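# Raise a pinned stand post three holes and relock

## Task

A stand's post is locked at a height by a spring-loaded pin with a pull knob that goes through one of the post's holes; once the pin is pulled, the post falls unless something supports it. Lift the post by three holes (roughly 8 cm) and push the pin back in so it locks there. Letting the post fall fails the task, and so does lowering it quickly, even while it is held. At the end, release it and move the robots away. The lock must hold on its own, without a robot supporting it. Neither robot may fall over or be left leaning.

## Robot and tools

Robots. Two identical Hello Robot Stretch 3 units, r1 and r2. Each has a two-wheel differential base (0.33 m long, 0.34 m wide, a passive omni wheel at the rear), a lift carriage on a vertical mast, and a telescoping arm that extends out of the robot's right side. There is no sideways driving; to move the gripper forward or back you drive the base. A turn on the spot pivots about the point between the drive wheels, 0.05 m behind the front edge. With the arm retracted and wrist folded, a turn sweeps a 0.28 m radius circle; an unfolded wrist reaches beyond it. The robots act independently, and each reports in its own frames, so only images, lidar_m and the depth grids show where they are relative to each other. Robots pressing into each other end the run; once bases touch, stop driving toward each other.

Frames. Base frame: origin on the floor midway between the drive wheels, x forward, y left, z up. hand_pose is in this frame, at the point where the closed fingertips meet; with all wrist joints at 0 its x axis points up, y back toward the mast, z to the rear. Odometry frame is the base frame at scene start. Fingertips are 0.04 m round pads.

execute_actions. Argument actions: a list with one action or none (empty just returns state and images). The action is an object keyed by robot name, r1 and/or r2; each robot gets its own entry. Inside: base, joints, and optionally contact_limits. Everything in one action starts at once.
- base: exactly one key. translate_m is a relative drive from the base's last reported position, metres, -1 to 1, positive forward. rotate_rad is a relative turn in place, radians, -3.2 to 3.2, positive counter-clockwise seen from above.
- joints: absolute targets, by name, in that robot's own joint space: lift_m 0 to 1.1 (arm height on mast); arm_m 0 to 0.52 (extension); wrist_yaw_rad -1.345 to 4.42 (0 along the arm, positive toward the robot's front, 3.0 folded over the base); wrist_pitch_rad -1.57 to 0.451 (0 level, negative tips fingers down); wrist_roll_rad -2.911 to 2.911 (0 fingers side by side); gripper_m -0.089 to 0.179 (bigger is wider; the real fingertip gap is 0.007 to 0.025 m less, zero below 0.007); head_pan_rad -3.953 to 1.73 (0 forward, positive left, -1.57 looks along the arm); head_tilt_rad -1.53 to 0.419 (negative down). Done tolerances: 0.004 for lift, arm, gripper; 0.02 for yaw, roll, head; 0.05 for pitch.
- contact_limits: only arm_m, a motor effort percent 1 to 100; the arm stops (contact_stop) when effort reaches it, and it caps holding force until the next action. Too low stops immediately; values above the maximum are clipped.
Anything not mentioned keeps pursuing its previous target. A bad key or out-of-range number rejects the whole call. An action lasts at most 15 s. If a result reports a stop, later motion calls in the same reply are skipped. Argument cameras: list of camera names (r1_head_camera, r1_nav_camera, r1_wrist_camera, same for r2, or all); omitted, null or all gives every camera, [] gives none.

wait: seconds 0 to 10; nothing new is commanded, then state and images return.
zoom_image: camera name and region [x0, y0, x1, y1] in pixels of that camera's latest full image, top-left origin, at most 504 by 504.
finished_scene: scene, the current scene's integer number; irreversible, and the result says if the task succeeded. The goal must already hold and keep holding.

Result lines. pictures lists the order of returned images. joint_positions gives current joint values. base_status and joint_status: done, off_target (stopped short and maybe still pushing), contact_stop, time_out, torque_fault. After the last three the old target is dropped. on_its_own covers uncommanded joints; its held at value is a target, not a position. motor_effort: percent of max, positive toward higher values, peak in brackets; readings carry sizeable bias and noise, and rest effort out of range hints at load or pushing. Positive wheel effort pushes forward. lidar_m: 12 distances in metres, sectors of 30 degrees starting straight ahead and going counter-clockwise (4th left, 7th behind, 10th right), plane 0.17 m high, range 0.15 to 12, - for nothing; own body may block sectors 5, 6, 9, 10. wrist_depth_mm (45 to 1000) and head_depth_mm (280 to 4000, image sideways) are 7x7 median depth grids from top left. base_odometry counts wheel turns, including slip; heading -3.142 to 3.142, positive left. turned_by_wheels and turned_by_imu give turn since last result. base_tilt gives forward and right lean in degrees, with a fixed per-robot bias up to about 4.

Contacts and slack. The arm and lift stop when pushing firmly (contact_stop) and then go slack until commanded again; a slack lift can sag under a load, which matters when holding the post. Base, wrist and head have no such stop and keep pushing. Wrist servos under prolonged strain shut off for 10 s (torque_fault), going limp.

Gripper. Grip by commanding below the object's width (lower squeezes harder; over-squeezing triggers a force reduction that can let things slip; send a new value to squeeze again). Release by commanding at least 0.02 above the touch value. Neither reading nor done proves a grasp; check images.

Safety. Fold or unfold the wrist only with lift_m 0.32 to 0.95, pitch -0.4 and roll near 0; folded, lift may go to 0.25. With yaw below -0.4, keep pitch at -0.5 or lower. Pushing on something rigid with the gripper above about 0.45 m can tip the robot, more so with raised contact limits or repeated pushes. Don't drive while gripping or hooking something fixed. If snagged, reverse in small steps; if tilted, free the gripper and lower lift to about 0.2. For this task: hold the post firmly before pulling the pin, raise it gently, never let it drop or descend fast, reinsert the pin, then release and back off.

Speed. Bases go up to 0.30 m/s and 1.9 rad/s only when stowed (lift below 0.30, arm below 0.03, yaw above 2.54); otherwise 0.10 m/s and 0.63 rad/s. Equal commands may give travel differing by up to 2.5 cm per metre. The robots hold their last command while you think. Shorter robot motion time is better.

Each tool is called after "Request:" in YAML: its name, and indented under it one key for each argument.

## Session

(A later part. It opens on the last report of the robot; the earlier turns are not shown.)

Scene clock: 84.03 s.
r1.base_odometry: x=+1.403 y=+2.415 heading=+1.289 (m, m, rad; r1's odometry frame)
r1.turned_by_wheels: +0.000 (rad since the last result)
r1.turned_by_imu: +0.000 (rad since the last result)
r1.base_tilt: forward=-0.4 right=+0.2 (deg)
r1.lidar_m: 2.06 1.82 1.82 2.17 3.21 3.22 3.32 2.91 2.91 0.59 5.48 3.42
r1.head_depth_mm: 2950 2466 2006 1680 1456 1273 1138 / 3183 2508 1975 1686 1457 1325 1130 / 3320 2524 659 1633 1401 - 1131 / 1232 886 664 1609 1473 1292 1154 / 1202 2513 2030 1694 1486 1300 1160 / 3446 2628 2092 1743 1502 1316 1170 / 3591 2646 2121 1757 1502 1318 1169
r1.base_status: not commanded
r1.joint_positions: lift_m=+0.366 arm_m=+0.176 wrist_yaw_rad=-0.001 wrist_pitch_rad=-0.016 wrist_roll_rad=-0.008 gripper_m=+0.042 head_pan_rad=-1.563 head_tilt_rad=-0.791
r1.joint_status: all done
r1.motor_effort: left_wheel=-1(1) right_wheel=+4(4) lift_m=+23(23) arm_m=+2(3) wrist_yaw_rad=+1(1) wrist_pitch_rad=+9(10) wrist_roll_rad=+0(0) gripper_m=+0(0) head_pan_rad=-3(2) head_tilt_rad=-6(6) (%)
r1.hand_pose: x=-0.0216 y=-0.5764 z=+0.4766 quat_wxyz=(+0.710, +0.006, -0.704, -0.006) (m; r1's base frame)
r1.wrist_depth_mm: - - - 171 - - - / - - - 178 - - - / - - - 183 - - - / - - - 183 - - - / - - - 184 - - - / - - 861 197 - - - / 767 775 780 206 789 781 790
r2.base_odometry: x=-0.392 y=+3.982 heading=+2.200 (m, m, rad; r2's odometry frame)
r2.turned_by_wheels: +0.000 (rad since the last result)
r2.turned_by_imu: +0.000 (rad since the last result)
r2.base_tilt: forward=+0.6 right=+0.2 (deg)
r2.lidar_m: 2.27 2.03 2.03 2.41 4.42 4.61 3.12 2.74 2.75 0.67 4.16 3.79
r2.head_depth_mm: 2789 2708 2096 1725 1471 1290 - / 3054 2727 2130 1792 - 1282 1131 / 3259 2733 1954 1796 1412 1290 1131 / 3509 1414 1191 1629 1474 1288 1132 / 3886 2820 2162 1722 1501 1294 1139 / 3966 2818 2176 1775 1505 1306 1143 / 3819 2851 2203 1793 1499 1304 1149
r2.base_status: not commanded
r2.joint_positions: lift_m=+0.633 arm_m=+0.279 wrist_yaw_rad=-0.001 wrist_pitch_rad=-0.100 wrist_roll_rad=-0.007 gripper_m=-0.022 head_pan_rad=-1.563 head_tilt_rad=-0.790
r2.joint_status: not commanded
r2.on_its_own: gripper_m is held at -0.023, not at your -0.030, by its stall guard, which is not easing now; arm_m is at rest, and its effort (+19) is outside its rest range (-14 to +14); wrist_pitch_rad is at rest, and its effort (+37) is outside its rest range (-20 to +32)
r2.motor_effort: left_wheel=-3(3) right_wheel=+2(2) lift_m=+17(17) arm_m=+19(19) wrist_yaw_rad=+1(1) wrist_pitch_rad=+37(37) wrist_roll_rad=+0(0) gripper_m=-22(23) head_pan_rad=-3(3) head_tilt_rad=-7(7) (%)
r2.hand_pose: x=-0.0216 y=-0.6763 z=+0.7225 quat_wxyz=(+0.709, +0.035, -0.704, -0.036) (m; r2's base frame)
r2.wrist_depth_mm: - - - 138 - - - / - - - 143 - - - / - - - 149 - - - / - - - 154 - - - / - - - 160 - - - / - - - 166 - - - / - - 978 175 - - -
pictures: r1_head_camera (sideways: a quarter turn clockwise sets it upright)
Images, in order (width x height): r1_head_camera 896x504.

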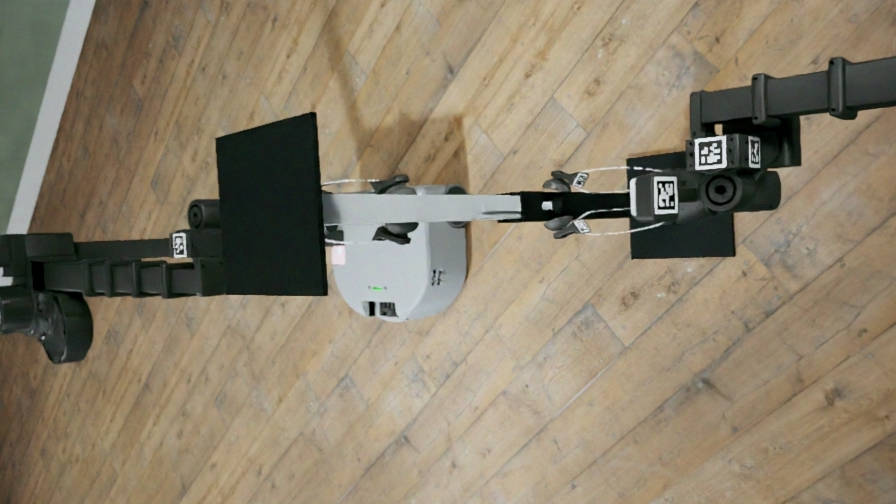

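Request:
execute_actions:
  actions:
    - {"r2":{"joints":{"gripper_m":0.06,"lift_m":0.60}}}
  cameras: []

Request:
execute_actions:
  actions:
    - {"r2":{"joints":{"gripper_m":-0.03}}}
  cameras: []

Request:
execute_actions:
  actions:
    - {"r1":{"joints":{"gripper_m":-0.089}},"r2":{"joints":{"lift_m":0.615}}}
  cameras: []

Request:
execute_actions:
  actions:
    - {"r1":{"joints":{"arm_m":0.166}}}
  cameras: []

Request:
execute_actions:
  actions:
    - {"r2":{"joints":{"lift_m":0.629}}}
  cameras: ["r1_head_camera"]

Scene clock: 85.87 s.
r1.base_odometry: x=+1.403 y=+2.415 heading=+1.289 (m, m, rad; r1's odometry frame)
r1.turned_by_wheels: +0.000 (rad since the last result)
r1.turned_by_imu: +0.000 (rad since the last result)
r1.base_tilt: forward=-0.4 right=+0.1 (deg)
r1.lidar_m: 2.05 1.82 1.83 2.17 3.20 3.22 3.31 2.91 2.90 0.59 5.50 3.41
r1.head_depth_mm: 2961 2478 2006 1678 1448 1273 1141 / 3165 2516 1970 1690 1463 1329 1125 / 3332 2520 707 1611 1396 - 1133 / 1250 987 664 1607 1477 1287 1155 / 1226 2582 2027 1691 1487 1299 1159 / 3444 2619 2098 1751 1500 1310 1166 / 3506 2661 2112 1754 1513 1319 1175
r1.base_status: not commanded
r1.joint_positions: lift_m=+0.366 arm_m=+0.176 wrist_yaw_rad=-0.001 wrist_pitch_rad=-0.016 wrist_roll_rad=-0.008 gripper_m=+0.042 head_pan_rad=-1.563 head_tilt_rad=-0.791
r1.joint_status: not commanded
r1.motor_effort: left_wheel=-1(1) right_wheel=+4(4) lift_m=+23(23) arm_m=+3(3) wrist_yaw_rad=+1(1) wrist_pitch_rad=+9(9) wrist_roll_rad=+0(0) gripper_m=+1(1) head_pan_rad=-1(2) head_tilt_rad=-7(7) (%)
r1.hand_pose: x=-0.0216 y=-0.5764 z=+0.4766 quat_wxyz=(+0.710, +0.006, -0.704, -0.006) (m; r1's base frame)
r1.wrist_depth_mm: - - - 172 - - - / - - - 178 - - - / - - - 183 - - - / - - - 182 - - - / - - - 183 - - - / - - 851 197 - - - / 780 790 775 206 799 794 781
r2.base_odometry: x=-0.392 y=+3.982 heading=+2.200 (m, m, rad; r2's odometry frame)
r2.turned_by_wheels: +0.000 (rad since the last result)
r2.turned_by_imu: +0.000 (rad since the last result)
r2.base_tilt: forward=+0.5 right=+0.2 (deg)
r2.lidar_m: 2.27 2.03 2.03 2.41 4.43 4.62 3.08 2.74 2.74 0.67 4.16 3.80
r2.head_depth_mm: 2756 2688 2105 1729 1468 1286 1143 / 3019 2685 2119 1776 - 1267 1126 / 3275 2751 1943 1773 1392 1286 1133 / 3490 1407 1187 1633 1491 1290 1137 / 3777 2794 2149 1731 1492 1294 1142 / 3949 2764 2170 1777 1501 1299 1144 / 3803 2816 2213 1795 1505 1308 1145
r2.base_status: not commanded
r2.joint_positions: lift_m=+0.600 arm_m=+0.280 wrist_yaw_rad=-0.001 wrist_pitch_rad=-0.015 wrist_roll_rad=-0.007 gripper_m=+0.060 head_pan_rad=-1.563 head_tilt_rad=-0.790
r2.joint_status: all done
r2.motor_effort: left_wheel=-1(3) right_wheel=+1(3) lift_m=+17(16) arm_m=+5(20) wrist_yaw_rad=+0(1) wrist_pitch_rad=+6(36) wrist_roll_rad=+0(0) gripper_m=+1(94) head_pan_rad=-3(3) head_tilt_rad=-6(7) (%)
r2.hand_pose: x=-0.0217 y=-0.6805 z=+0.7110 quat_wxyz=(+0.710, +0.005, -0.704, -0.006) (m; r2's base frame)
r2.wrist_depth_mm: - - - 140 - - - / - - - 143 - - - / - - - 146 - - - / - - - 151 - - - / - - - 154 - - - / - - - 159 - - - / - - - 163 - - -
pictures: none
No camera images: the call's "cameras" was empty. Leave "cameras" out to get every camera's image.

Scene clock: 87.23 s.
r1.base_odometry: x=+1.403 y=+2.415 heading=+1.289 (m, m, rad; r1's odometry frame)
r1.turned_by_wheels: +0.000 (rad since the last result)
r1.turned_by_imu: +0.000 (rad since the last result)
r1.base_tilt: forward=-0.4 right=+0.2 (deg)
r1.lidar_m: 2.05 1.82 1.82 2.17 3.20 3.21 3.31 2.91 2.91 0.59 5.50 3.42
r1.head_depth_mm: 2989 2479 2007 1683 1441 1274 1139 / 3157 2512 1964 1696 1461 1327 1134 / 3350 2532 707 1631 1394 - 1131 / 1243 987 662 1606 1490 1286 1155 / 1231 2576 2027 1691 1489 1299 1157 / 3488 2615 2099 1748 1496 1310 1168 / 3547 2620 2125 1750 1502 1319 1172
r1.base_status: not commanded
r1.joint_positions: lift_m=+0.366 arm_m=+0.176 wrist_yaw_rad=-0.001 wrist_pitch_rad=-0.016 wrist_roll_rad=-0.008 gripper_m=+0.042 head_pan_rad=-1.563 head_tilt_rad=-0.791
r1.joint_status: not commanded
r1.motor_effort: left_wheel=-1(1) right_wheel=+4(4) lift_m=+23(23) arm_m=+3(3) wrist_yaw_rad=+1(1) wrist_pitch_rad=+9(9) wrist_roll_rad=+0(0) gripper_m=+0(1) head_pan_rad=-2(3) head_tilt_rad=-7(6) (%)
r1.hand_pose: x=-0.0216 y=-0.5764 z=+0.4766 quat_wxyz=(+0.710, +0.006, -0.704, -0.006) (m; r1's base frame)
r1.wrist_depth_mm: - - - 172 - - - / - - - 179 - - - / - - - 184 - - - / - - - 184 - - - / - - - 183 - - - / - - 854 198 - - - / 782 787 772 207 789 802 787
r2.base_odometry: x=-0.392 y=+3.982 heading=+2.200 (m, m, rad; r2's odometry frame)
r2.turned_by_wheels: +0.000 (rad since the last result)
r2.turned_by_imu: +0.000 (rad since the last result)
r2.base_tilt: forward=+0.6 right=+0.4 (deg)
r2.lidar_m: 2.27 2.02 2.03 2.42 4.43 4.62 3.10 2.74 2.74 0.67 4.15 3.81
r2.head_depth_mm: 2759 2693 2110 1729 1472 1286 1145 / 3008 2716 2101 1791 - 1268 1128 / 3276 2750 1952 1795 1389 1284 1134 / 3529 1412 1184 1635 1485 1287 1138 / 3866 2786 2160 1719 1498 1291 1140 / 3965 2808 2189 1773 1505 1299 1143 / 3790 2843 2195 1792 1513 1303 1146
r2.base_status: not commanded
r2.joint_positions: lift_m=+0.600 arm_m=+0.280 wrist_yaw_rad=-0.001 wrist_pitch_rad=-0.016 wrist_roll_rad=-0.007 gripper_m=-0.029 head_pan_rad=-1.563 head_tilt_rad=-0.790
r2.joint_status: all done
r2.motor_effort: left_wheel=-1(1) right_wheel=+0(1) lift_m=+16(17) arm_m=+2(6) wrist_yaw_rad=+0(1) wrist_pitch_rad=+6(6) wrist_roll_rad=+0(0) gripper_m=-26(100) head_pan_rad=-3(4) head_tilt_rad=-7(6) (%)
r2.hand_pose: x=-0.0217 y=-0.6807 z=+0.7109 quat_wxyz=(+0.710, +0.006, -0.704, -0.006) (m; r2's base frame)
r2.wrist_depth_mm: - - - 139 - - - / - - - 142 - - - / - - - 146 - - - / - - - 150 - - - / - - - 153 - - - / - - - 157 - - - / - - - 161 - - -
pictures: none
No camera images: the call's "cameras" was empty. Leave "cameras" out to get every camera's image.

Scene clock: 89.03 s.
r1.base_odometry: x=+1.403 y=+2.415 heading=+1.289 (m, m, rad; r1's odometry frame)
r1.turned_by_wheels: +0.000 (rad since the last result)
r1.turned_by_imu: +0.000 (rad since the last result)
r1.base_tilt: forward=-0.4 right=+0.1 (deg)
r1.lidar_m: 2.06 1.82 1.82 2.16 3.21 3.21 3.31 2.91 2.90 0.59 5.49 3.40
r1.head_depth_mm: 2953 2478 2004 1676 1447 1276 1141 / 3132 2488 1966 1688 1461 1323 1125 / 3300 2541 705 1626 1414 - 1139 / 1247 948 663 1607 1478 1284 1157 / 1215 2515 2025 1684 1487 1300 1160 / 3487 2619 2099 1743 1494 1307 1165 / 3497 2649 2115 1765 1512 1319 1173
r1.base_status: not commanded
r1.joint_positions: lift_m=+0.366 arm_m=+0.176 wrist_yaw_rad=+0.001 wrist_pitch_rad=-0.016 wrist_roll_rad=-0.008 gripper_m=-0.087 head_pan_rad=-1.563 head_tilt_rad=-0.791
r1.joint_status: all done
r1.motor_effort: left_wheel=-2(1) right_wheel=+3(4) lift_m=+23(23) arm_m=-1(3) wrist_yaw_rad=-1(1) wrist_pitch_rad=+9(9) wrist_roll_rad=+0(0) gripper_m=-46(100) head_pan_rad=-3(2) head_tilt_rad=-6(6) (%)
r1.hand_pose: x=-0.0212 y=-0.5769 z=+0.4766 quat_wxyz=(+0.710, +0.006, -0.704, -0.006) (m; r1's base frame)
r1.wrist_depth_mm: - - - 171 - - - / - - - 178 - - - / - - - 183 - - - / - - - 182 - - - / - - - 150 - - - / - - 963 196 - - - / 768 788 781 207 801 803 781
r2.base_odometry: x=-0.392 y=+3.982 heading=+2.200 (m, m, rad; r2's odometry frame)
r2.turned_by_wheels: +0.000 (rad since the last result)
r2.turned_by_imu: +0.000 (rad since the last result)
r2.base_tilt: forward=+0.6 right=+0.4 (deg)
r2.lidar_m: 2.27 2.03 2.03 2.42 4.43 4.61 3.08 2.74 2.75 0.67 4.17 3.79
r2.head_depth_mm: 2744 2710 2117 1730 1469 1283 - / 3007 2712 2122 1778 - 1272 1120 / 3297 2733 1938 1802 1413 1279 1134 / 3503 1405 1188 1633 1465 1288 1134 / 3861 2788 2155 1719 1499 1294 1140 / 3998 2805 2187 1777 1500 1300 1147 / 3819 2835 2172 1797 1502 1299 1146
r2.base_status: not commanded
r2.joint_positions: lift_m=+0.614 arm_m=+0.280 wrist_yaw_rad=-0.001 wrist_pitch_rad=-0.064 wrist_roll_rad=-0.007 gripper_m=-0.022 head_pan_rad=-1.563 head_tilt_rad=-0.790
r2.joint_status: all done
r2.on_its_own: gripper_m is held at -0.023, not at your -0.030, by its stall guard, which is not easing now
r2.motor_effort: left_wheel=+0(1) right_wheel=+1(0) lift_m=+34(34) arm_m=-2(2) wrist_yaw_rad=+0(0) wrist_pitch_rad=+24(24) wrist_roll_rad=+0(0) gripper_m=-25(26) head_pan_rad=-3(3) head_tilt_rad=-7(6) (%)
r2.hand_pose: x=-0.0217 y=-0.6793 z=+0.7126 quat_wxyz=(+0.709, +0.023, -0.704, -0.023) (m; r2's base frame)
r2.wrist_depth_mm: - - - 135 - - - / - - - 139 - - - / - - - 144 - - - / - - - 149 - - - / - - - 154 - - - / - - - 160 - - - / - - 961 166 - - -
pictures: none
No camera images: the call's "cameras" was empty. Leave "cameras" out to get every camera's image.

Scene clock: 90.10 s.
r1.base_odometry: x=+1.403 y=+2.415 heading=+1.289 (m, m, rad; r1's odometry frame)
r1.turned_by_wheels: +0.000 (rad since the last result)
r1.turned_by_imu: +0.000 (rad since the last result)
r1.base_tilt: forward=-0.5 right=+0.1 (deg)
r1.lidar_m: 2.05 1.82 1.82 2.17 3.20 3.22 3.31 2.91 2.91 0.59 5.52 3.40
r1.head_depth_mm: 2957 2491 1998 1682 1455 1273 1141 / 3127 2517 1974 1703 1460 1322 1127 / 3308 2515 707 1628 1394 - 1134 / 1247 945 662 1604 1476 1282 1154 / 1218 2609 2018 1701 1492 1304 1158 / 3466 2627 2096 1749 1494 1309 1167 / 3528 2652 2112 1762 1509 1316 1173
r1.base_status: not commanded
r1.joint_positions: lift_m=+0.366 arm_m=+0.167 wrist_yaw_rad=+0.001 wrist_pitch_rad=-0.016 wrist_roll_rad=-0.008 gripper_m=-0.083 head_pan_rad=-1.563 head_tilt_rad=-0.791
r1.joint_status: all done
r1.on_its_own: gripper_m is held at -0.085, not at your -0.089, by its stall guard, which is still easing
r1.motor_effort: left_wheel=+0(1) right_wheel=+1(1) lift_m=+23(23) arm_m=-11(15) wrist_yaw_rad=-1(2) wrist_pitch_rad=+9(9) wrist_roll_rad=+0(0) gripper_m=-45(47) head_pan_rad=-3(2) head_tilt_rad=-7(6) (%)
r1.hand_pose: x=-0.0213 y=-0.5681 z=+0.4768 quat_wxyz=(+0.710, +0.006, -0.704, -0.006) (m; r1's base frame)
r1.wrist_depth_mm: - - - 181 - - - / - - - - - - - / - - - 190 - - - / - - - 191 - - - / - - - 155 - - - / - - 953 207 - - - / 789 786 786 216 781 790 792
r2.base_odometry: x=-0.392 y=+3.982 heading=+2.200 (m, m, rad; r2's odometry frame)
r2.turned_by_wheels: +0.000 (rad since the last result)
r2.turned_by_imu: +0.000 (rad since the last result)
r2.base_tilt: forward=+0.7 right=+0.2 (deg)
r2.lidar_m: 2.26 2.03 2.03 2.41 4.44 4.62 3.11 2.74 2.74 0.67 4.15 3.80
r2.head_depth_mm: 2786 2677 2101 1730 1468 1280 - / 3053 2711 2123 1779 - 1262 1118 / 3301 2712 1938 1797 1404 1286 1133 / 3454 1405 1174 1635 1478 1291 1135 / 3823 2752 2164 1722 1492 1298 1135 / - 2806 2164 1779 1499 1300 1145 / 3816 2846 2184 1792 1507 1302 1147
r2.base_status: not commanded
r2.joint_positions: lift_m=+0.614 arm_m=+0.280 wrist_yaw_rad=-0.001 wrist_pitch_rad=-0.064 wrist_roll_rad=-0.007 gripper_m=-0.022 head_pan_rad=-1.563 head_tilt_rad=-0.790
r2.joint_status: not commanded
r2.on_its_own: gripper_m is held at -0.023, not at your -0.030, by its stall guard, which is not easing now
r2.motor_effort: left_wheel=+0(1) right_wheel=+0(1) lift_m=+34(34) arm_m=-2(2) wrist_yaw_rad=+1(0) wrist_pitch_rad=+24(24) wrist_roll_rad=+0(0) gripper_m=-24(24) head_pan_rad=-3(3) head_tilt_rad=-7(7) (%)
r2.hand_pose: x=-0.0217 y=-0.6793 z=+0.7126 quat_wxyz=(+0.709, +0.023, -0.704, -0.023) (m; r2's base frame)
r2.wrist_depth_mm: - - - 135 - - - / - - - 140 - - - / - - - 144 - - - / - - - 149 - - - / - - - 154 - - - / - - - 158 - - - / - - 979 165 - - -
pictures: none
No camera images: the call's "cameras" was empty. Leave "cameras" out to get every camera's image.

Scene clock: 90.90 s.
r1.base_odometry: x=+1.403 y=+2.415 heading=+1.289 (m, m, rad; r1's odometry frame)
r1.turned_by_wheels: +0.000 (rad since the last result)
r1.turned_by_imu: +0.000 (rad since the last result)
r1.base_tilt: forward=-0.4 right=+0.2 (deg)
r1.lidar_m: 2.06 1.82 1.82 2.16 3.20 3.21 3.31 2.90 2.91 0.59 5.49 3.41
r1.head_depth_mm: 2972 2470 1997 1686 1452 1275 1139 / 3116 2491 1964 1686 1461 1324 1127 / 3345 2516 707 1626 1390 - 1132 / 1223 898 723 1602 1475 1282 1156 / 1204 2528 2038 1691 1488 1298 1160 / 3446 2625 2095 1742 1504 1311 1163 / 3532 2644 2103 1759 1508 1319 1176
r1.base_status: not commanded
r1.joint_positions: lift_m=+0.366 arm_m=+0.167 wrist_yaw_rad=+0.001 wrist_pitch_rad=-0.016 wrist_roll_rad=-0.008 gripper_m=-0.079 head_pan_rad=-1.563 head_tilt_rad=-0.791
r1.joint_status: not commanded
r1.on_its_own: gripper_m is held at -0.081, not at your -0.089, by its stall guard, which is still easing
r1.motor_effort: left_wheel=+0(0) right_wheel=+1(1) lift_m=+23(23) arm_m=-11(12) wrist_yaw_rad=-1(1) wrist_pitch_rad=+9(9) wrist_roll_rad=+0(0) gripper_m=-43(45) head_pan_rad=-2(3) head_tilt_rad=-6(6) (%)
r1.hand_pose: x=-0.0213 y=-0.5681 z=+0.4768 quat_wxyz=(+0.710, +0.006, -0.704, -0.006) (m; r1's base frame)
r1.wrist_depth_mm: - - - 180 - - - / - - - - - - - / - - - 191 - - - / - - - 191 - - - / - - - 156 - - - / - - 971 207 - - - / 786 768 782 214 784 791 798
r2.base_odometry: x=-0.392 y=+3.982 heading=+2.200 (m, m, rad; r2's odometry frame)
r2.turned_by_wheels: +0.000 (rad since the last result)
r2.turned_by_imu: +0.000 (rad since the last result)
r2.base_tilt: forward=+0.6 right=+0.4 (deg)
r2.lidar_m: 2.28 2.03 2.03 2.42 4.42 4.61 3.11 2.74 2.74 0.67 4.15 3.80
r2.head_depth_mm: 2749 2687 2117 1718 1461 1297 - / 3050 2724 2112 1784 - 1275 1124 / 3276 2747 1947 1792 1406 1286 1130 / 3445 1369 1166 1636 1469 1288 1136 / 3798 2742 2147 1712 1493 1295 1141 / 3963 2820 2183 1780 1504 1302 1142 / 3825 2814 2177 1793 1518 1299 1145
r2.base_status: not commanded
r2.joint_positions: lift_m=+0.628 arm_m=+0.280 wrist_yaw_rad=-0.001 wrist_pitch_rad=-0.077 wrist_roll_rad=-0.007 gripper_m=-0.022 head_pan_rad=-1.563 head_tilt_rad=-0.790
r2.joint_status: all done
r2.on_its_own: gripper_m is held at -0.023, not at your -0.030, by its stall guard, which is not easing now
r2.motor_effort: left_wheel=+0(0) right_wheel=+0(0) lift_m=+34(37) arm_m=-2(2) wrist_yaw_rad=+1(0) wrist_pitch_rad=+28(29) wrist_roll_rad=+0(1) gripper_m=-23(26) head_pan_rad=-3(4) head_tilt_rad=-6(6) (%)
r2.hand_pose: x=-0.0217 y=-0.6788 z=+0.7235 quat_wxyz=(+0.709, +0.027, -0.704, -0.028) (m; r2's base frame)
r2.wrist_depth_mm: - - - 135 - - - / - - - 139 - - - / - - - 143 - - - / - - - 149 - - - / - - - 155 - - - / - - - 160 - - - / - - 978 166 - - -
pictures: r1_head_camera (sideways: a quarter turn clockwise sets it upright)
Images, in order (width x height): r1_head_camera 896x504.

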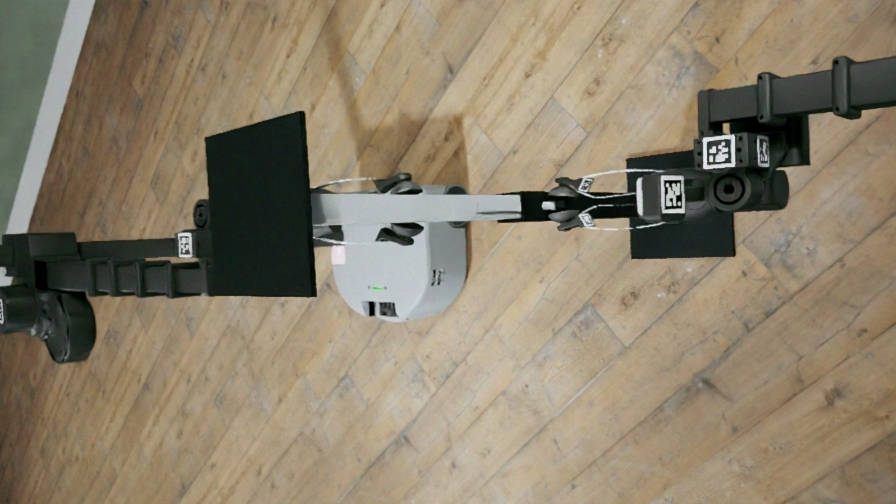

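Stroke is only ~4 mm. Go on.

Request:
execute_actions:
  actions:
    - {"r2":{"joints":{"lift_m":0.684}}}
  cameras: []

Scene clock: 92.40 s.
r1.base_odometry: x=+1.403 y=+2.415 heading=+1.289 (m, m, rad; r1's odometry frame)
r1.turned_by_wheels: +0.000 (rad since the last result)
r1.turned_by_imu: +0.000 (rad since the last result)
r1.base_tilt: forward=-0.5 right=+0.2 (deg)
r1.lidar_m: 2.05 1.82 1.82 2.17 3.21 3.22 3.31 2.91 2.91 0.59 5.50 3.42
r1.head_depth_mm: 2962 2491 2008 1687 1450 1274 1140 / 3135 2407 2023 1696 1459 1324 1128 / 3301 618 1867 1633 1394 - 1131 / 1208 624 1709 1612 1478 1288 1155 / 1184 2495 2070 1686 1486 1304 1156 / 3470 2619 2102 1742 1494 1310 1166 / 3549 2660 2121 1761 1509 1319 1173
r1.base_status: not commanded
r1.joint_positions: lift_m=+0.366 arm_m=+0.167 wrist_yaw_rad=+0.001 wrist_pitch_rad=-0.016 wrist_roll_rad=-0.008 gripper_m=-0.068 head_pan_rad=-1.563 head_tilt_rad=-0.791
r1.joint_status: not commanded
r1.on_its_own: gripper_m is held at -0.069, not at your -0.089, by its stall guard, which is still easing
r1.motor_effort: left_wheel=+0(0) right_wheel=+1(1) lift_m=+23(23) arm_m=-11(11) wrist_yaw_rad=+0(1) wrist_pitch_rad=+9(9) wrist_roll_rad=+0(0) gripper_m=-17(41) head_pan_rad=-2(2) head_tilt_rad=-6(5) (%)
r1.hand_pose: x=-0.0213 y=-0.5680 z=+0.4768 quat_wxyz=(+0.710, +0.006, -0.704, -0.006) (m; r1's base frame)
r1.wrist_depth_mm: - - - 182 - - - / - - - - - - - / - - - 191 - - - / - - - 190 - - - / - - - 156 - - - / - - 985 207 - - - / 774 775 784 216 796 782 790
r2.base_odometry: x=-0.392 y=+3.982 heading=+2.200 (m, m, rad; r2's odometry frame)
r2.turned_by_wheels: +0.000 (rad since the last result)
r2.turned_by_imu: +0.000 (rad since the last result)
r2.base_tilt: forward=+0.7 right=+0.4 (deg)
r2.lidar_m: 2.27 2.02 2.03 2.42 4.44 4.62 3.12 2.74 2.74 0.67 4.15 3.79
r2.head_depth_mm: 2768 2678 2097 1733 1503 - - / 3059 2705 2124 - 1444 1274 1128 / 3286 687 2067 - 1445 1283 1134 / 3481 693 1587 1643 1457 1292 1139 / 3836 2802 2163 1717 1492 1295 1144 / 3998 2811 2173 1775 1499 1298 1147 / 3792 2809 2192 1785 1512 1307 1148
r2.base_status: not commanded
r2.joint_positions: lift_m=+0.683 arm_m=+0.280 wrist_yaw_rad=-0.001 wrist_pitch_rad=-0.078 wrist_roll_rad=-0.007 gripper_m=-0.022 head_pan_rad=-1.563 head_tilt_rad=-0.790
r2.joint_status: all done
r2.on_its_own: gripper_m is held at -0.023, not at your -0.030, by its stall guard, which is not easing now
r2.motor_effort: left_wheel=+0(0) right_wheel=+0(0) lift_m=+34(35) arm_m=-2(2) wrist_yaw_rad=-1(0) wrist_pitch_rad=+28(29) wrist_roll_rad=+0(0) gripper_m=-24(23) head_pan_rad=-4(4) head_tilt_rad=-7(6) (%)
r2.hand_pose: x=-0.0217 y=-0.6788 z=+0.7782 quat_wxyz=(+0.709, +0.028, -0.704, -0.028) (m; r2's base frame)
r2.wrist_depth_mm: - - - 134 - - - / - - - 139 - - - / - - - 144 - - - / - - - 149 - - - / - - - 154 - - - / - - - 159 - - - / - - - 166 - - -
pictures: none
No camera images: the call's "cameras" was empty. Leave "cameras" out to get every camera's image.

Request:
execute_actions:
  actions:
    - {"r1":{"joints":{"gripper_m":0.045}}}
  cameras: []

Request:
execute_actions:
  actions:
    - {"r1":{"joints":{"arm_m":0.0}},"r2":{"joints":{"lift_m":0.706}}}
  cameras: []

Request:
execute_actions:
  actions:
    - {"r2":{"joints":{"lift_m":0.69}}}
  cameras: []

Scene clock: 94.30 s.
r1.base_odometry: x=+1.403 y=+2.415 heading=+1.289 (m, m, rad; r1's odometry frame)
r1.turned_by_wheels: +0.000 (rad since the last result)
r1.turned_by_imu: +0.000 (rad since the last result)
r1.base_tilt: forward=-0.4 right=+0.2 (deg)
r1.lidar_m: 2.06 1.82 1.82 2.16 3.21 3.21 3.32 2.91 2.91 0.59 5.51 3.42
r1.head_depth_mm: 2981 2467 1998 1682 1452 1278 1140 / 3157 2405 2026 1692 1463 1327 1125 / 3286 619 1884 1628 1383 - 1134 / 1203 626 1712 1611 1476 1286 1155 / 1182 2496 2075 1689 1492 1304 1159 / 3474 2620 2091 1744 1500 1316 1172 / 3509 2657 2109 1767 1505 1320 1174
r1.base_status: not commanded
r1.joint_positions: lift_m=+0.366 arm_m=+0.166 wrist_yaw_rad=+0.000 wrist_pitch_rad=-0.016 wrist_roll_rad=-0.008 gripper_m=+0.045 head_pan_rad=-1.563 head_tilt_rad=-0.791
r1.joint_status: all done
r1.motor_effort: left_wheel=-1(0) right_wheel=+2(2) lift_m=+23(23) arm_m=-4(10) wrist_yaw_rad=+0(0) wrist_pitch_rad=+9(9) wrist_roll_rad=+0(0) gripper_m=+0(86) head_pan_rad=-2(2) head_tilt_rad=-7(6) (%)
r1.hand_pose: x=-0.0215 y=-0.5672 z=+0.4767 quat_wxyz=(+0.710, +0.006, -0.704, -0.006) (m; r1's base frame)
r1.wrist_depth_mm: - - - 181 - - - / - - - - - - - / - - - 192 - - - / - - - 193 - - - / - - - 194 - - - / 999 - 896 208 990 - - / 775 783 774 217 787 801 787
r2.base_odometry: x=-0.392 y=+3.982 heading=+2.200 (m, m, rad; r2's odometry frame)
r2.turned_by_wheels: +0.000 (rad since the last result)
r2.turned_by_imu: -0.001 (rad since the last result)
r2.base_tilt: forward=+0.6 right=+0.2 (deg)
r2.lidar_m: 2.27 2.03 2.03 2.41 4.44 4.60 3.11 2.74 2.74 0.67 4.17 3.79
r2.head_depth_mm: 2783 2670 2098 1729 1490 - - / 3001 2668 2101 - 1442 1275 1127 / 3267 687 2066 - 1439 1275 1132 / 3472 695 1599 1635 1456 1291 1135 / 3824 2785 2152 1715 1492 1296 1138 / 3962 2816 2150 1778 1502 1299 1150 / 3794 2846 2183 1788 1505 1304 1149
r2.base_status: not commanded
r2.joint_positions: lift_m=+0.683 arm_m=+0.280 wrist_yaw_rad=-0.001 wrist_pitch_rad=-0.078 wrist_roll_rad=-0.007 gripper_m=-0.022 head_pan_rad=-1.563 head_tilt_rad=-0.790
r2.joint_status: not commanded
r2.on_its_own: gripper_m is held at -0.023, not at your -0.030, by its stall guard, which is not easing now
r2.motor_effort: left_wheel=+0(0) right_wheel=-1(1) lift_m=+34(34) arm_m=-2(2) wrist_yaw_rad=+0(1) wrist_pitch_rad=+29(28) wrist_roll_rad=+0(0) gripper_m=-25(24) head_pan_rad=-3(4) head_tilt_rad=-7(7) (%)
r2.hand_pose: x=-0.0217 y=-0.6788 z=+0.7782 quat_wxyz=(+0.709, +0.028, -0.704, -0.028) (m; r2's base frame)
r2.wrist_depth_mm: - - - 135 - - - / - - - 139 - - - / - - - 144 - - - / - - - 150 - - - / - - - 155 - - - / - - - 160 - - - / - - - 168 - - -
pictures: none
No camera images: the call's "cameras" was empty. Leave "cameras" out to get every camera's image.

Scene clock: 96.73 s.
r1.base_odometry: x=+1.403 y=+2.415 heading=+1.289 (m, m, rad; r1's odometry frame)
r1.turned_by_wheels: +0.000 (rad since the last result)
r1.turned_by_imu: +0.000 (rad since the last result)
r1.base_tilt: forward=-0.4 right=+0.1 (deg)
r1.lidar_m: 2.05 1.82 1.82 2.17 3.22 3.21 3.31 2.90 2.91 0.59 5.48 3.40
r1.head_depth_mm: 2992 2472 2005 1690 1453 1275 1139 / 3149 2419 2020 1698 1452 1279 1140 / 3327 610 1875 1628 1408 1258 1172 / 1206 617 1713 1612 1477 1286 1155 / 1171 2506 2084 1692 1486 1304 1161 / 3437 2605 2094 1738 1490 1309 1163 / 3528 2651 2110 1757 1511 1325 1176
r1.base_status: not commanded
r1.joint_positions: lift_m=+0.366 arm_m=+0.003 wrist_yaw_rad=+0.000 wrist_pitch_rad=-0.017 wrist_roll_rad=-0.008 gripper_m=+0.045 head_pan_rad=-1.563 head_tilt_rad=-0.791
r1.joint_status: all done
joint sent to its limit — the command would take r1.arm_m past its lower limit, so that joint was sent only as far as its limit.
r1.motor_effort: left_wheel=+0(0) right_wheel=+2(2) lift_m=+23(23) arm_m=-4(4) wrist_yaw_rad=+1(0) wrist_pitch_rad=+10(10) wrist_roll_rad=+0(0) gripper_m=+1(0) head_pan_rad=-2(3) head_tilt_rad=-6(6) (%)
r1.hand_pose: x=-0.0215 y=-0.4039 z=+0.4764 quat_wxyz=(+0.710, +0.006, -0.704, -0.006) (m; r1's base frame)
r1.wrist_depth_mm: - - - - - - - / - - - - - - - / - - - - - - - / - - - - - - - / - - - 382 - - - / - - 955 657 973 - - / 774 784 795 726 800 798 800
r2.base_odometry: x=-0.392 y=+3.982 heading=+2.200 (m, m, rad; r2's odometry frame)
r2.turned_by_wheels: +0.000 (rad since the last result)
r2.turned_by_imu: -0.001 (rad since the last result)
r2.base_tilt: forward=+0.6 right=+0.4 (deg)
r2.lidar_m: 2.26 2.03 2.03 2.42 4.43 4.62 3.09 2.74 2.75 0.67 4.16 3.79
r2.head_depth_mm: 2752 2700 2098 1728 1503 - - / 3030 2706 2116 - 1459 1280 1126 / 3254 679 2055 - 1439 1287 1130 / 3523 687 1723 1627 1462 1287 1139 / 3795 2772 2168 1713 1501 1291 1135 / 3953 2812 2172 1768 1503 1297 1143 / 3767 2848 2172 1788 1511 1311 1150
r2.base_status: not commanded
r2.joint_positions: lift_m=+0.705 arm_m=+0.280 wrist_yaw_rad=-0.001 wrist_pitch_rad=-0.138 wrist_roll_rad=-0.007 gripper_m=-0.022 head_pan_rad=-1.563 head_tilt_rad=-0.790
r2.joint_status: all done
r2.on_its_own: gripper_m is held at -0.023, not at your -0.030, by its stall guard, which is not easing now; wrist_pitch_rad is at rest, and its effort (+50) is outside its rest range (-20 to +32)
r2.motor_effort: left_wheel=+0(0) right_wheel=+0(1) lift_m=+37(38) arm_m=-2(2) wrist_yaw_rad=+0(0) wrist_pitch_rad=+50(54) wrist_roll_rad=+0(0) gripper_m=-23(25) head_pan_rad=-4(4) head_tilt_rad=-6(6) (%)
r2.hand_pose: x=-0.0217 y=-0.6757 z=+0.7849 quat_wxyz=(+0.708, +0.049, -0.703, -0.049) (m; r2's base frame)
r2.wrist_depth_mm: - - - 131 - - - / - - - 137 - - - / - - - 144 - - - / - - - 151 - - - / - - - 157 - - - / - - - 163 - - - / - - - 175 - - -
pictures: none
No camera images: the call's "cameras" was empty. Leave "cameras" out to get every camera's image.

Scene clock: 97.60 s.
r1.base_odometry: x=+1.403 y=+2.415 heading=+1.289 (m, m, rad; r1's odometry frame)
r1.turned_by_wheels: +0.000 (rad since the last result)
r1.turned_by_imu: +0.000 (rad since the last result)
r1.base_tilt: forward=-0.5 right=+0.1 (deg)
r1.lidar_m: 2.05 1.82 1.83 2.17 3.21 3.22 3.30 2.91 2.91 0.59 5.49 3.41
r1.head_depth_mm: 2973 2477 1995 1683 1454 1280 1140 / 3165 2425 2016 1695 1458 1280 1145 / 3348 611 1892 1633 1414 1254 1176 / 1214 618 1712 1616 1478 1277 1153 / 1179 2519 2076 1685 1490 1302 1160 / 3492 2603 2093 1748 1495 1312 1167 / 3523 2643 2107 1767 1505 1311 1173
r1.base_status: not commanded
r1.joint_positions: lift_m=+0.366 arm_m=+0.003 wrist_yaw_rad=+0.000 wrist_pitch_rad=-0.017 wrist_roll_rad=-0.008 gripper_m=+0.045 head_pan_rad=-1.563 head_tilt_rad=-0.791
r1.joint_status: not commanded
r1.motor_effort: left_wheel=+0(0) right_wheel=+2(2) lift_m=+23(23) arm_m=-4(4) wrist_yaw_rad=+0(0) wrist_pitch_rad=+10(10) wrist_roll_rad=+0(0) gripper_m=+0(1) head_pan_rad=-2(2) head_tilt_rad=-6(6) (%)
r1.hand_pose: x=-0.0215 y=-0.4039 z=+0.4764 quat_wxyz=(+0.710, +0.006, -0.704, -0.006) (m; r1's base frame)
r1.wrist_depth_mm: - - - - - - - / - - - - - - - / - - - - - - - / - - - - - - - / - - - 384 - - - / - - 946 660 957 - - / 773 779 787 729 800 794 809
r2.base_odometry: x=-0.392 y=+3.982 heading=+2.200 (m, m, rad; r2's odometry frame)
r2.turned_by_wheels: +0.000 (rad since the last result)
r2.turned_by_imu: +0.000 (rad since the last result)
r2.base_tilt: forward=+0.5 right=+0.4 (deg)
r2.lidar_m: 2.27 2.03 2.03 2.40 4.43 4.62 3.11 2.73 2.74 0.67 4.16 3.81
r2.head_depth_mm: 2779 2696 2100 1732 1489 - - / 3018 2696 2122 - 1444 1282 1133 / 3279 679 2070 - 1439 1286 1131 / 3473 686 1717 1634 1463 1288 1141 / 3878 2779 2166 1724 1497 1290 1136 / 3979 2810 2176 1780 1507 1299 1144 / 3849 2855 2191 1788 1514 1302 1146
r2.base_status: not commanded
r2.joint_positions: lift_m=+0.690 arm_m=+0.280 wrist_yaw_rad=-0.001 wrist_pitch_rad=-0.087 wrist_roll_rad=-0.007 gripper_m=-0.022 head_pan_rad=-1.563 head_tilt_rad=-0.790
r2.joint_status: all done
r2.on_its_own: gripper_m is held at -0.023, not at your -0.030, by its stall guard, which is not easing now
r2.motor_effort: left_wheel=+0(0) right_wheel=-1(1) lift_m=+20(34) arm_m=-2(2) wrist_yaw_rad=+0(2) wrist_pitch_rad=+32(50) wrist_roll_rad=+0(1) gripper_m=-23(23) head_pan_rad=-3(4) head_tilt_rad=-6(6) (%)
r2.hand_pose: x=-0.0216 y=-0.6783 z=+0.7826 quat_wxyz=(+0.709, +0.031, -0.704, -0.031) (m; r2's base frame)
r2.wrist_depth_mm: - - - 135 - - - / - - - 139 - - - / - - - 145 - - - / - - - 151 - - - / - - - 155 - - - / - - - 161 - - - / - - - 169 - - -
pictures: none
No camera images: the call's "cameras" was empty. Leave "cameras" out to get every camera's image.

Request:
execute_actions:
  actions:
    - {"r2":{"joints":{"lift_m":0.716}}}
  cameras: ["r1_head_camera"]

Scene clock: 98.80 s.
r1.base_odometry: x=+1.403 y=+2.415 heading=+1.289 (m, m, rad; r1's odometry frame)
r1.turned_by_wheels: +0.000 (rad since the last result)
r1.turned_by_imu: +0.000 (rad since the last result)
r1.base_tilt: forward=-0.4 right=+0.1 (deg)
r1.lidar_m: 2.06 1.82 1.82 2.17 3.21 3.22 3.32 2.91 2.92 0.59 5.50 3.40
r1.head_depth_mm: 2977 2498 2018 1686 1447 1274 1137 / 3160 2422 2021 1704 1455 1282 1144 / 3325 615 1877 1629 1413 1258 1178 / 1223 622 1704 1610 1480 1284 1151 / 3041 2520 2082 1685 1488 1307 1161 / 3431 2648 2088 1742 1494 1313 1168 / 3531 2652 2107 1757 1512 1319 1172
r1.base_status: not commanded
r1.joint_positions: lift_m=+0.366 arm_m=+0.003 wrist_yaw_rad=+0.000 wrist_pitch_rad=-0.017 wrist_roll_rad=-0.008 gripper_m=+0.045 head_pan_rad=-1.563 head_tilt_rad=-0.791
r1.joint_status: not commanded
r1.motor_effort: left_wheel=+0(0) right_wheel=+2(2) lift_m=+23(23) arm_m=-5(4) wrist_yaw_rad=+0(0) wrist_pitch_rad=+10(10) wrist_roll_rad=+0(0) gripper_m=+0(1) head_pan_rad=-2(2) head_tilt_rad=-7(5) (%)
r1.hand_pose: x=-0.0215 y=-0.4039 z=+0.4764 quat_wxyz=(+0.710, +0.006, -0.704, -0.006) (m; r1's base frame)
r1.wrist_depth_mm: - - - - - - - / - - - - - - - / - - - - - - - / - - - - - - - / - - - 380 - - - / - - 964 649 985 - - / 778 780 782 731 784 794 783
r2.base_odometry: x=-0.392 y=+3.982 heading=+2.200 (m, m, rad; r2's odometry frame)
r2.turned_by_wheels: +0.000 (rad since the last result)
r2.turned_by_imu: +0.000 (rad since the last result)
r2.base_tilt: forward=+0.6 right=+0.2 (deg)
r2.lidar_m: 2.27 2.03 2.04 2.42 4.44 4.63 3.11 2.74 2.74 0.67 4.16 3.81
r2.head_depth_mm: 2788 2696 2097 1757 1529 - - / 3040 2599 2112 - 1449 1278 1125 / 3294 687 2120 - 1440 1285 1128 / 3516 696 1718 1627 1461 1292 1136 / 3832 2780 2164 1716 1488 1288 1142 / 3973 2785 2181 1772 1502 1298 1141 / 3796 2832 2189 1785 1506 1309 1153
r2.base_status: not commanded
r2.joint_positions: lift_m=+0.715 arm_m=+0.280 wrist_yaw_rad=-0.001 wrist_pitch_rad=-0.141 wrist_roll_rad=-0.007 gripper_m=-0.022 head_pan_rad=-1.563 head_tilt_rad=-0.790
r2.joint_status: all done
r2.on_its_own: gripper_m is held at -0.023, not at your -0.030, by its stall guard, which is not easing now; wrist_pitch_rad is at rest, and its effort (+52) is outside its rest range (-20 to +32)
r2.motor_effort: left_wheel=+0(0) right_wheel=-1(2) lift_m=+38(39) arm_m=-3(3) wrist_yaw_rad=-1(0) wrist_pitch_rad=+52(55) wrist_roll_rad=+1(1) gripper_m=-22(22) head_pan_rad=-3(3) head_tilt_rad=-7(7) (%)
r2.hand_pose: x=-0.0216 y=-0.6755 z=+0.7939 quat_wxyz=(+0.708, +0.050, -0.703, -0.050) (m; r2's base frame)
r2.wrist_depth_mm: - - - 131 - - - / - - - 137 - - - / - - - 143 - - - / - - - 151 - - - / - - - 157 - - - / - - - 165 - - - / - - - 176 - - -
pictures: r1_head_camera (sideways: a quarter turn clockwise sets it upright)
Images, in order (width x height): r1_head_camera 896x504.

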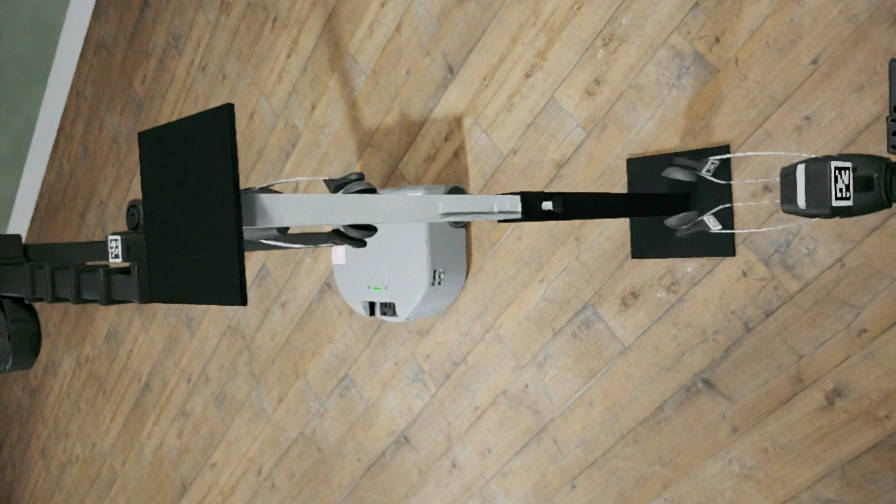

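Friction indeed; continue.

Request:
execute_actions:
  actions:
    - {"r2":{"joints":{"lift_m":0.723}}}
  cameras: ["r1_head_camera"]

Scene clock: 99.63 s.
r1.base_odometry: x=+1.403 y=+2.415 heading=+1.289 (m, m, rad; r1's odometry frame)
r1.turned_by_wheels: +0.000 (rad since the last result)
r1.turned_by_imu: +0.000 (rad since the last result)
r1.base_tilt: forward=-0.4 right=+0.1 (deg)
r1.lidar_m: 2.06 1.82 1.82 2.17 3.20 3.21 3.32 2.91 2.91 0.59 5.47 3.41
r1.head_depth_mm: 2994 2481 2004 1686 1453 1276 1142 / 3155 2420 2013 1697 1463 1280 1143 / 3325 614 1871 1624 1407 1256 1176 / 1185 622 1720 1609 1470 1282 1154 / 3010 2509 2086 1686 1491 1303 1161 / 3469 2601 2105 1750 1499 1309 1165 / 3563 2634 2121 1758 1496 1320 1172
r1.base_status: not commanded
r1.joint_positions: lift_m=+0.366 arm_m=+0.003 wrist_yaw_rad=+0.000 wrist_pitch_rad=-0.017 wrist_roll_rad=-0.008 gripper_m=+0.045 head_pan_rad=-1.563 head_tilt_rad=-0.791
r1.joint_status: not commanded
r1.motor_effort: left_wheel=+0(0) right_wheel=+2(2) lift_m=+23(24) arm_m=-5(4) wrist_yaw_rad=+1(0) wrist_pitch_rad=+10(10) wrist_roll_rad=+0(0) gripper_m=+1(0) head_pan_rad=-2(2) head_tilt_rad=-6(6) (%)
r1.hand_pose: x=-0.0215 y=-0.4039 z=+0.4764 quat_wxyz=(+0.710, +0.006, -0.704, -0.006) (m; r1's base frame)
r1.wrist_depth_mm: - - - - - - - / - - - - - - - / - - - - - - - / - - - - - - - / - - - 380 - - - / - - 1000 655 980 - - / 773 772 788 730 787 780 794
r2.base_odometry: x=-0.392 y=+3.982 heading=+2.200 (m, m, rad; r2's odometry frame)
r2.turned_by_wheels: +0.000 (rad since the last result)
r2.turned_by_imu: +0.000 (rad since the last result)
r2.base_tilt: forward=+0.4 right=+0.4 (deg)
r2.lidar_m: 2.27 2.03 2.03 2.42 4.46 4.61 3.09 2.73 2.74 0.67 4.14 3.79
r2.head_depth_mm: 2764 2671 2090 1771 1532 - - / 2992 2578 2144 - 1478 1275 1128 / 3274 685 2127 - 1443 1287 1134 / 3490 694 1706 1635 1453 1291 1137 / 3805 2775 2162 1722 1492 1292 1140 / - 2798 2161 1778 1498 1301 1143 / 3811 2858 2193 1788 1507 1306 1148
r2.base_status: not commanded
r2.joint_positions: lift_m=+0.722 arm_m=+0.280 wrist_yaw_rad=-0.001 wrist_pitch_rad=-0.163 wrist_roll_rad=-0.007 gripper_m=-0.022 head_pan_rad=-1.563 head_tilt_rad=-0.790
r2.joint_status: all done
r2.on_its_own: gripper_m is held at -0.023, not at your -0.030, by its stall guard, which is not easing now; wrist_pitch_rad is at rest, and its effort (+60) is outside its rest range (-20 to +32)
r2.motor_effort: left_wheel=+0(0) right_wheel=-1(2) lift_m=+40(41) arm_m=-2(2) wrist_yaw_rad=+1(0) wrist_pitch_rad=+60(60) wrist_roll_rad=+0(0) gripper_m=-22(23) head_pan_rad=-4(3) head_tilt_rad=-7(7) (%)
r2.hand_pose: x=-0.0216 y=-0.6741 z=+0.7953 quat_wxyz=(+0.707, +0.058, -0.702, -0.058) (m; r2's base frame)
r2.wrist_depth_mm: - - - 131 - - - / - - - 137 - - - / - - - 143 - - - / - - - 151 - - - / - - - 158 - - - / - - - 166 - - - / - - 997 179 - - -
pictures: r1_head_camera (sideways: a quarter turn clockwise sets it upright)
Images, in order (width x height): r1_head_camera 896x504.

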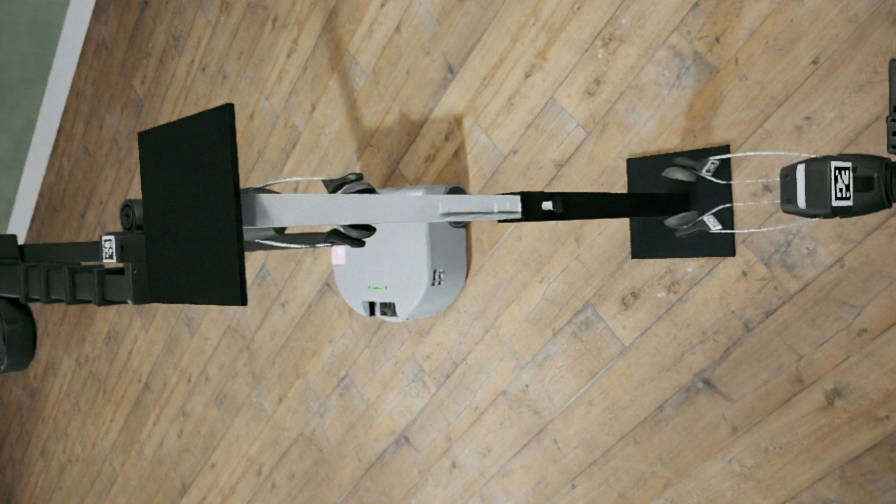

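Locked.

Request:
execute_actions:
  actions:
    - {"r2":{"joints":{"lift_m":0.68}}}
  cameras: []

Request:
execute_actions:
  actions:
    - {"r2":{"joints":{"gripper_m":0.07}}}
  cameras: []

Request:
execute_actions:
  actions:
    - {"r2":{"joints":{"arm_m":0.005}}}
  cameras: ["r1_head_camera"]

Request:
finished_scene:
  scene: 1

Scene clock: 101.20 s.
r1.base_odometry: x=+1.403 y=+2.415 heading=+1.289 (m, m, rad; r1's odometry frame)
r1.turned_by_wheels: +0.000 (rad since the last result)
r1.turned_by_imu: +0.000 (rad since the last result)
r1.base_tilt: forward=-0.5 right=+0.2 (deg)
r1.lidar_m: 2.05 1.82 1.82 2.17 3.20 3.22 3.30 2.91 2.92 0.59 5.51 3.42
r1.head_depth_mm: 2973 2482 2018 1684 1451 1277 1133 / 3138 2407 2006 1702 1457 1281 1146 / 3311 618 1876 1625 1410 1255 1180 / 1207 606 1702 1603 1475 1286 1149 / 1174 2520 2074 1688 1486 1307 1157 / 3423 2606 2111 1747 1508 1308 1169 / 3530 2638 2111 1767 1512 1322 1172
r1.base_status: not commanded
r1.joint_positions: lift_m=+0.366 arm_m=+0.003 wrist_yaw_rad=+0.000 wrist_pitch_rad=-0.017 wrist_roll_rad=-0.008 gripper_m=+0.045 head_pan_rad=-1.563 head_tilt_rad=-0.791
r1.joint_status: not commanded
r1.motor_effort: left_wheel=+0(0) right_wheel=+2(2) lift_m=+23(23) arm_m=-5(5) wrist_yaw_rad=+0(0) wrist_pitch_rad=+10(10) wrist_roll_rad=+0(0) gripper_m=+0(0) head_pan_rad=-2(3) head_tilt_rad=-7(6) (%)
r1.hand_pose: x=-0.0215 y=-0.4039 z=+0.4764 quat_wxyz=(+0.710, +0.006, -0.704, -0.006) (m; r1's base frame)
r1.wrist_depth_mm: - - - - - - - / - - - - - - - / - - - - - - - / - - - - - - - / - - - 383 - - - / - - 967 663 983 - - / 768 780 779 718 799 790 777
r2.base_odometry: x=-0.392 y=+3.982 heading=+2.200 (m, m, rad; r2's odometry frame)
r2.turned_by_wheels: +0.000 (rad since the last result)
r2.turned_by_imu: -0.001 (rad since the last result)
r2.base_tilt: forward=+0.4 right=+0.3 (deg)
r2.lidar_m: 2.27 2.03 2.03 2.41 4.43 4.63 3.11 2.74 2.74 0.67 4.15 3.80
r2.head_depth_mm: 2774 2690 2121 1734 1498 - - / 3008 2570 2118 1851 1448 1274 1125 / 3317 693 2118 - 1443 1284 1133 / 3482 676 1719 1631 1453 1290 1136 / 3784 2768 2169 1728 1494 1298 1138 / 3963 2808 2182 1780 1504 1296 1145 / 3798 2867 2199 1792 1508 1298 1147
r2.base_status: not commanded
r2.joint_positions: lift_m=+0.680 arm_m=+0.280 wrist_yaw_rad=-0.001 wrist_pitch_rad=-0.028 wrist_roll_rad=-0.007 gripper_m=-0.022 head_pan_rad=-1.563 head_tilt_rad=-0.790
r2.joint_status: all done
r2.on_its_own: gripper_m is held at -0.023, not at your -0.030, by its stall guard, which is not easing now
r2.motor_effort: left_wheel=-1(0) right_wheel=+1(1) lift_m=+15(36) arm_m=+7(7) wrist_yaw_rad=+0(1) wrist_pitch_rad=+10(60) wrist_roll_rad=+0(1) gripper_m=-22(24) head_pan_rad=-3(2) head_tilt_rad=-7(6) (%)
r2.hand_pose: x=-0.0216 y=-0.6800 z=+0.7878 quat_wxyz=(+0.710, +0.010, -0.704, -0.011) (m; r2's base frame)
r2.wrist_depth_mm: - - - 140 - - - / - - - 143 - - - / - - - 147 - - - / - - - 152 - - - / - - - 156 - - - / - - - 160 - - - / - - - 165 - - -
pictures: none
No camera images: the call's "cameras" was empty. Leave "cameras" out to get every camera's image.

Scene clock: 102.63 s.
r1.base_odometry: x=+1.403 y=+2.415 heading=+1.289 (m, m, rad; r1's odometry frame)
r1.turned_by_wheels: +0.000 (rad since the last result)
r1.turned_by_imu: +0.000 (rad since the last result)
r1.base_tilt: forward=-0.5 right=+0.2 (deg)
r1.lidar_m: 2.06 1.82 1.82 2.18 3.22 3.21 3.32 2.90 2.91 0.59 5.51 3.41
r1.head_depth_mm: 2956 2461 2018 1683 1451 1275 1136 / 3150 2411 2024 1693 1456 1282 1147 / 3307 618 1639 1629 1401 1257 1172 / 1210 607 1674 1609 1475 1287 1154 / 1181 2499 2083 1688 1488 1305 1162 / 3462 2618 2091 1742 1497 1316 1167 / 3512 2628 2118 1757 1506 1325 1171
r1.base_status: not commanded
r1.joint_positions: lift_m=+0.366 arm_m=+0.003 wrist_yaw_rad=+0.000 wrist_pitch_rad=-0.017 wrist_roll_rad=-0.008 gripper_m=+0.045 head_pan_rad=-1.563 head_tilt_rad=-0.791
r1.joint_status: not commanded
r1.motor_effort: left_wheel=+0(0) right_wheel=+2(2) lift_m=+24(24) arm_m=-5(4) wrist_yaw_rad=+1(1) wrist_pitch_rad=+10(10) wrist_roll_rad=+0(0) gripper_m=+0(1) head_pan_rad=-3(2) head_tilt_rad=-6(5) (%)
r1.hand_pose: x=-0.0215 y=-0.4039 z=+0.4764 quat_wxyz=(+0.710, +0.006, -0.704, -0.006) (m; r1's base frame)
r1.wrist_depth_mm: - - - - - - - / - - - - - - - / - - - - - - - / - - - - - - - / - - - 382 - - - / 998 - 971 648 - - - / 783 769 776 734 793 791 791
r2.base_odometry: x=-0.392 y=+3.982 heading=+2.200 (m, m, rad; r2's odometry frame)
r2.turned_by_wheels: +0.000 (rad since the last result)
r2.turned_by_imu: +0.000 (rad since the last result)
r2.base_tilt: forward=+0.7 right=+0.2 (deg)
r2.lidar_m: 2.27 2.02 2.03 2.41 4.45 4.62 3.08 2.74 2.74 0.67 4.14 3.80
r2.head_depth_mm: 2766 2681 2118 1731 1500 - - / 3021 2612 2110 1856 1443 1279 1129 / 3290 692 2067 - 1439 1284 1130 / 3510 672 1725 1619 1450 1290 1136 / 3853 2797 2160 1733 1487 1296 1143 / - 2812 2154 1783 1501 1298 1140 / 3817 2833 2194 1786 1503 1303 1145
r2.base_status: not commanded
r2.joint_positions: lift_m=+0.680 arm_m=+0.280 wrist_yaw_rad=-0.001 wrist_pitch_rad=-0.022 wrist_roll_rad=-0.007 gripper_m=+0.070 head_pan_rad=-1.563 head_tilt_rad=-0.790
r2.joint_status: all done
r2.motor_effort: left_wheel=-1(1) right_wheel=+1(1) lift_m=+16(16) arm_m=+5(6) wrist_yaw_rad=+0(1) wrist_pitch_rad=+8(10) wrist_roll_rad=+0(0) gripper_m=+0(94) head_pan_rad=-3(2) head_tilt_rad=-7(7) (%)
r2.hand_pose: x=-0.0216 y=-0.6803 z=+0.7893 quat_wxyz=(+0.710, +0.008, -0.704, -0.008) (m; r2's base frame)
r2.wrist_depth_mm: - - - 139 - - - / - - - 143 - - - / - - - 147 - - - / - - - 151 - - - / - - - 154 - - - / - - - 159 - - - / - - - 163 - - -
pictures: none
No camera images: the call's "cameras" was empty. Leave "cameras" out to get every camera's image.

Scene clock: 105.87 s.
r1.base_odometry: x=+1.403 y=+2.415 heading=+1.289 (m, m, rad; r1's odometry frame)
r1.turned_by_wheels: +0.000 (rad since the last result)
r1.turned_by_imu: +0.000 (rad since the last result)
r1.base_tilt: forward=-0.4 right=+0.2 (deg)
r1.lidar_m: 2.06 1.82 1.82 2.17 3.20 3.22 3.32 2.90 2.91 0.59 5.50 3.41
r1.head_depth_mm: 2983 2480 2007 1680 1450 1271 1135 / 3155 2425 2021 1697 1461 1283 1145 / 3304 618 1933 1641 1412 1258 1173 / 1076 607 1710 1616 1481 1290 1153 / 2990 2513 2085 1675 1482 1302 1160 / 3478 2589 2105 1743 1495 1316 1174 / 3535 2666 2127 1763 1511 1317 1173
r1.base_status: not commanded
r1.joint_positions: lift_m=+0.366 arm_m=+0.003 wrist_yaw_rad=+0.000 wrist_pitch_rad=-0.017 wrist_roll_rad=-0.008 gripper_m=+0.045 head_pan_rad=-1.563 head_tilt_rad=-0.791
r1.joint_status: not commanded
r1.motor_effort: left_wheel=+0(0) right_wheel=+2(2) lift_m=+23(23) arm_m=-4(4) wrist_yaw_rad=+0(0) wrist_pitch_rad=+10(10) wrist_roll_rad=+0(0) gripper_m=+0(0) head_pan_rad=-2(2) head_tilt_rad=-7(6) (%)
r1.hand_pose: x=-0.0215 y=-0.4039 z=+0.4764 quat_wxyz=(+0.710, +0.006, -0.704, -0.006) (m; r1's base frame)
r1.wrist_depth_mm: - - - - - - - / - - - - - - - / - - - - - - - / - - - - - - - / - - - 381 - - - / - - 941 658 975 - - / 784 778 783 708 790 796 802
r2.base_odometry: x=-0.392 y=+3.982 heading=+2.200 (m, m, rad; r2's odometry frame)
r2.turned_by_wheels: +0.000 (rad since the last result)
r2.turned_by_imu: -0.001 (rad since the last result)
r2.base_tilt: forward=+0.5 right=+0.3 (deg)
r2.lidar_m: 2.26 2.03 2.03 2.42 4.45 4.61 3.12 2.74 2.74 0.67 4.16 3.78
r2.head_depth_mm: 2747 2692 2107 1725 1464 1283 - / 3016 2598 2120 1731 1469 1304 - / 3259 692 2061 1668 1435 - - / 3518 675 1717 1622 1445 1287 1137 / 3795 2795 2159 1727 1495 1294 1139 / - 2784 2175 1769 1500 1295 1142 / 3758 2823 2186 1774 1510 1305 1148
r2.base_status: not commanded
r2.joint_positions: lift_m=+0.680 arm_m=+0.005 wrist_yaw_rad=-0.001 wrist_pitch_rad=-0.021 wrist_roll_rad=-0.007 gripper_m=+0.070 head_pan_rad=-1.563 head_tilt_rad=-0.790
r2.joint_status: all done
r2.motor_effort: left_wheel=-1(1) right_wheel=+1(0) lift_m=+16(17) arm_m=-4(5) wrist_yaw_rad=+0(1) wrist_pitch_rad=+8(8) wrist_roll_rad=+1(0) gripper_m=+0(0) head_pan_rad=-4(4) head_tilt_rad=-7(7) (%)
r2.hand_pose: x=-0.0216 y=-0.4059 z=+0.7896 quat_wxyz=(+0.710, +0.008, -0.704, -0.008) (m; r2's base frame)
r2.wrist_depth_mm: - - - 428 - - - / - - - - - - - / - - - - - - - / - - - - - - - / - - - - - - - / - - - - - - - / - - - - - - -
pictures: r1_head_camera (sideways: a quarter turn clockwise sets it upright)
Images, in order (width x height): r1_head_camera 896x504.

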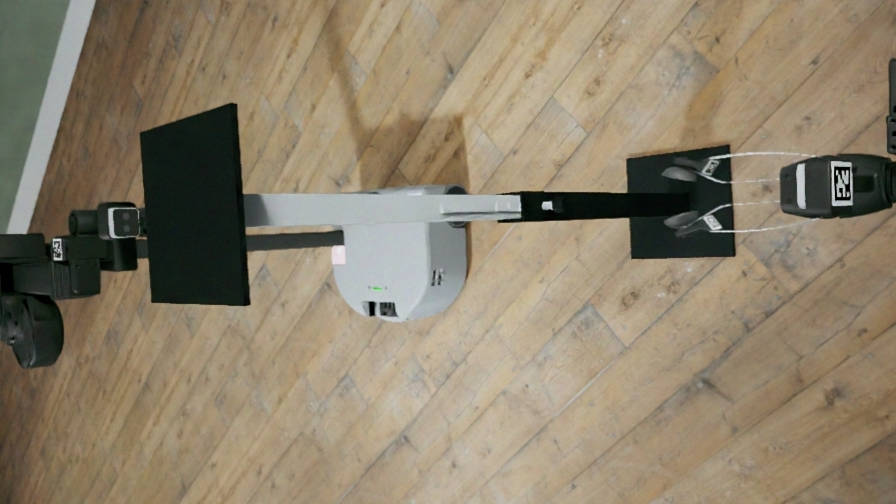

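The scene is finished: the task was done.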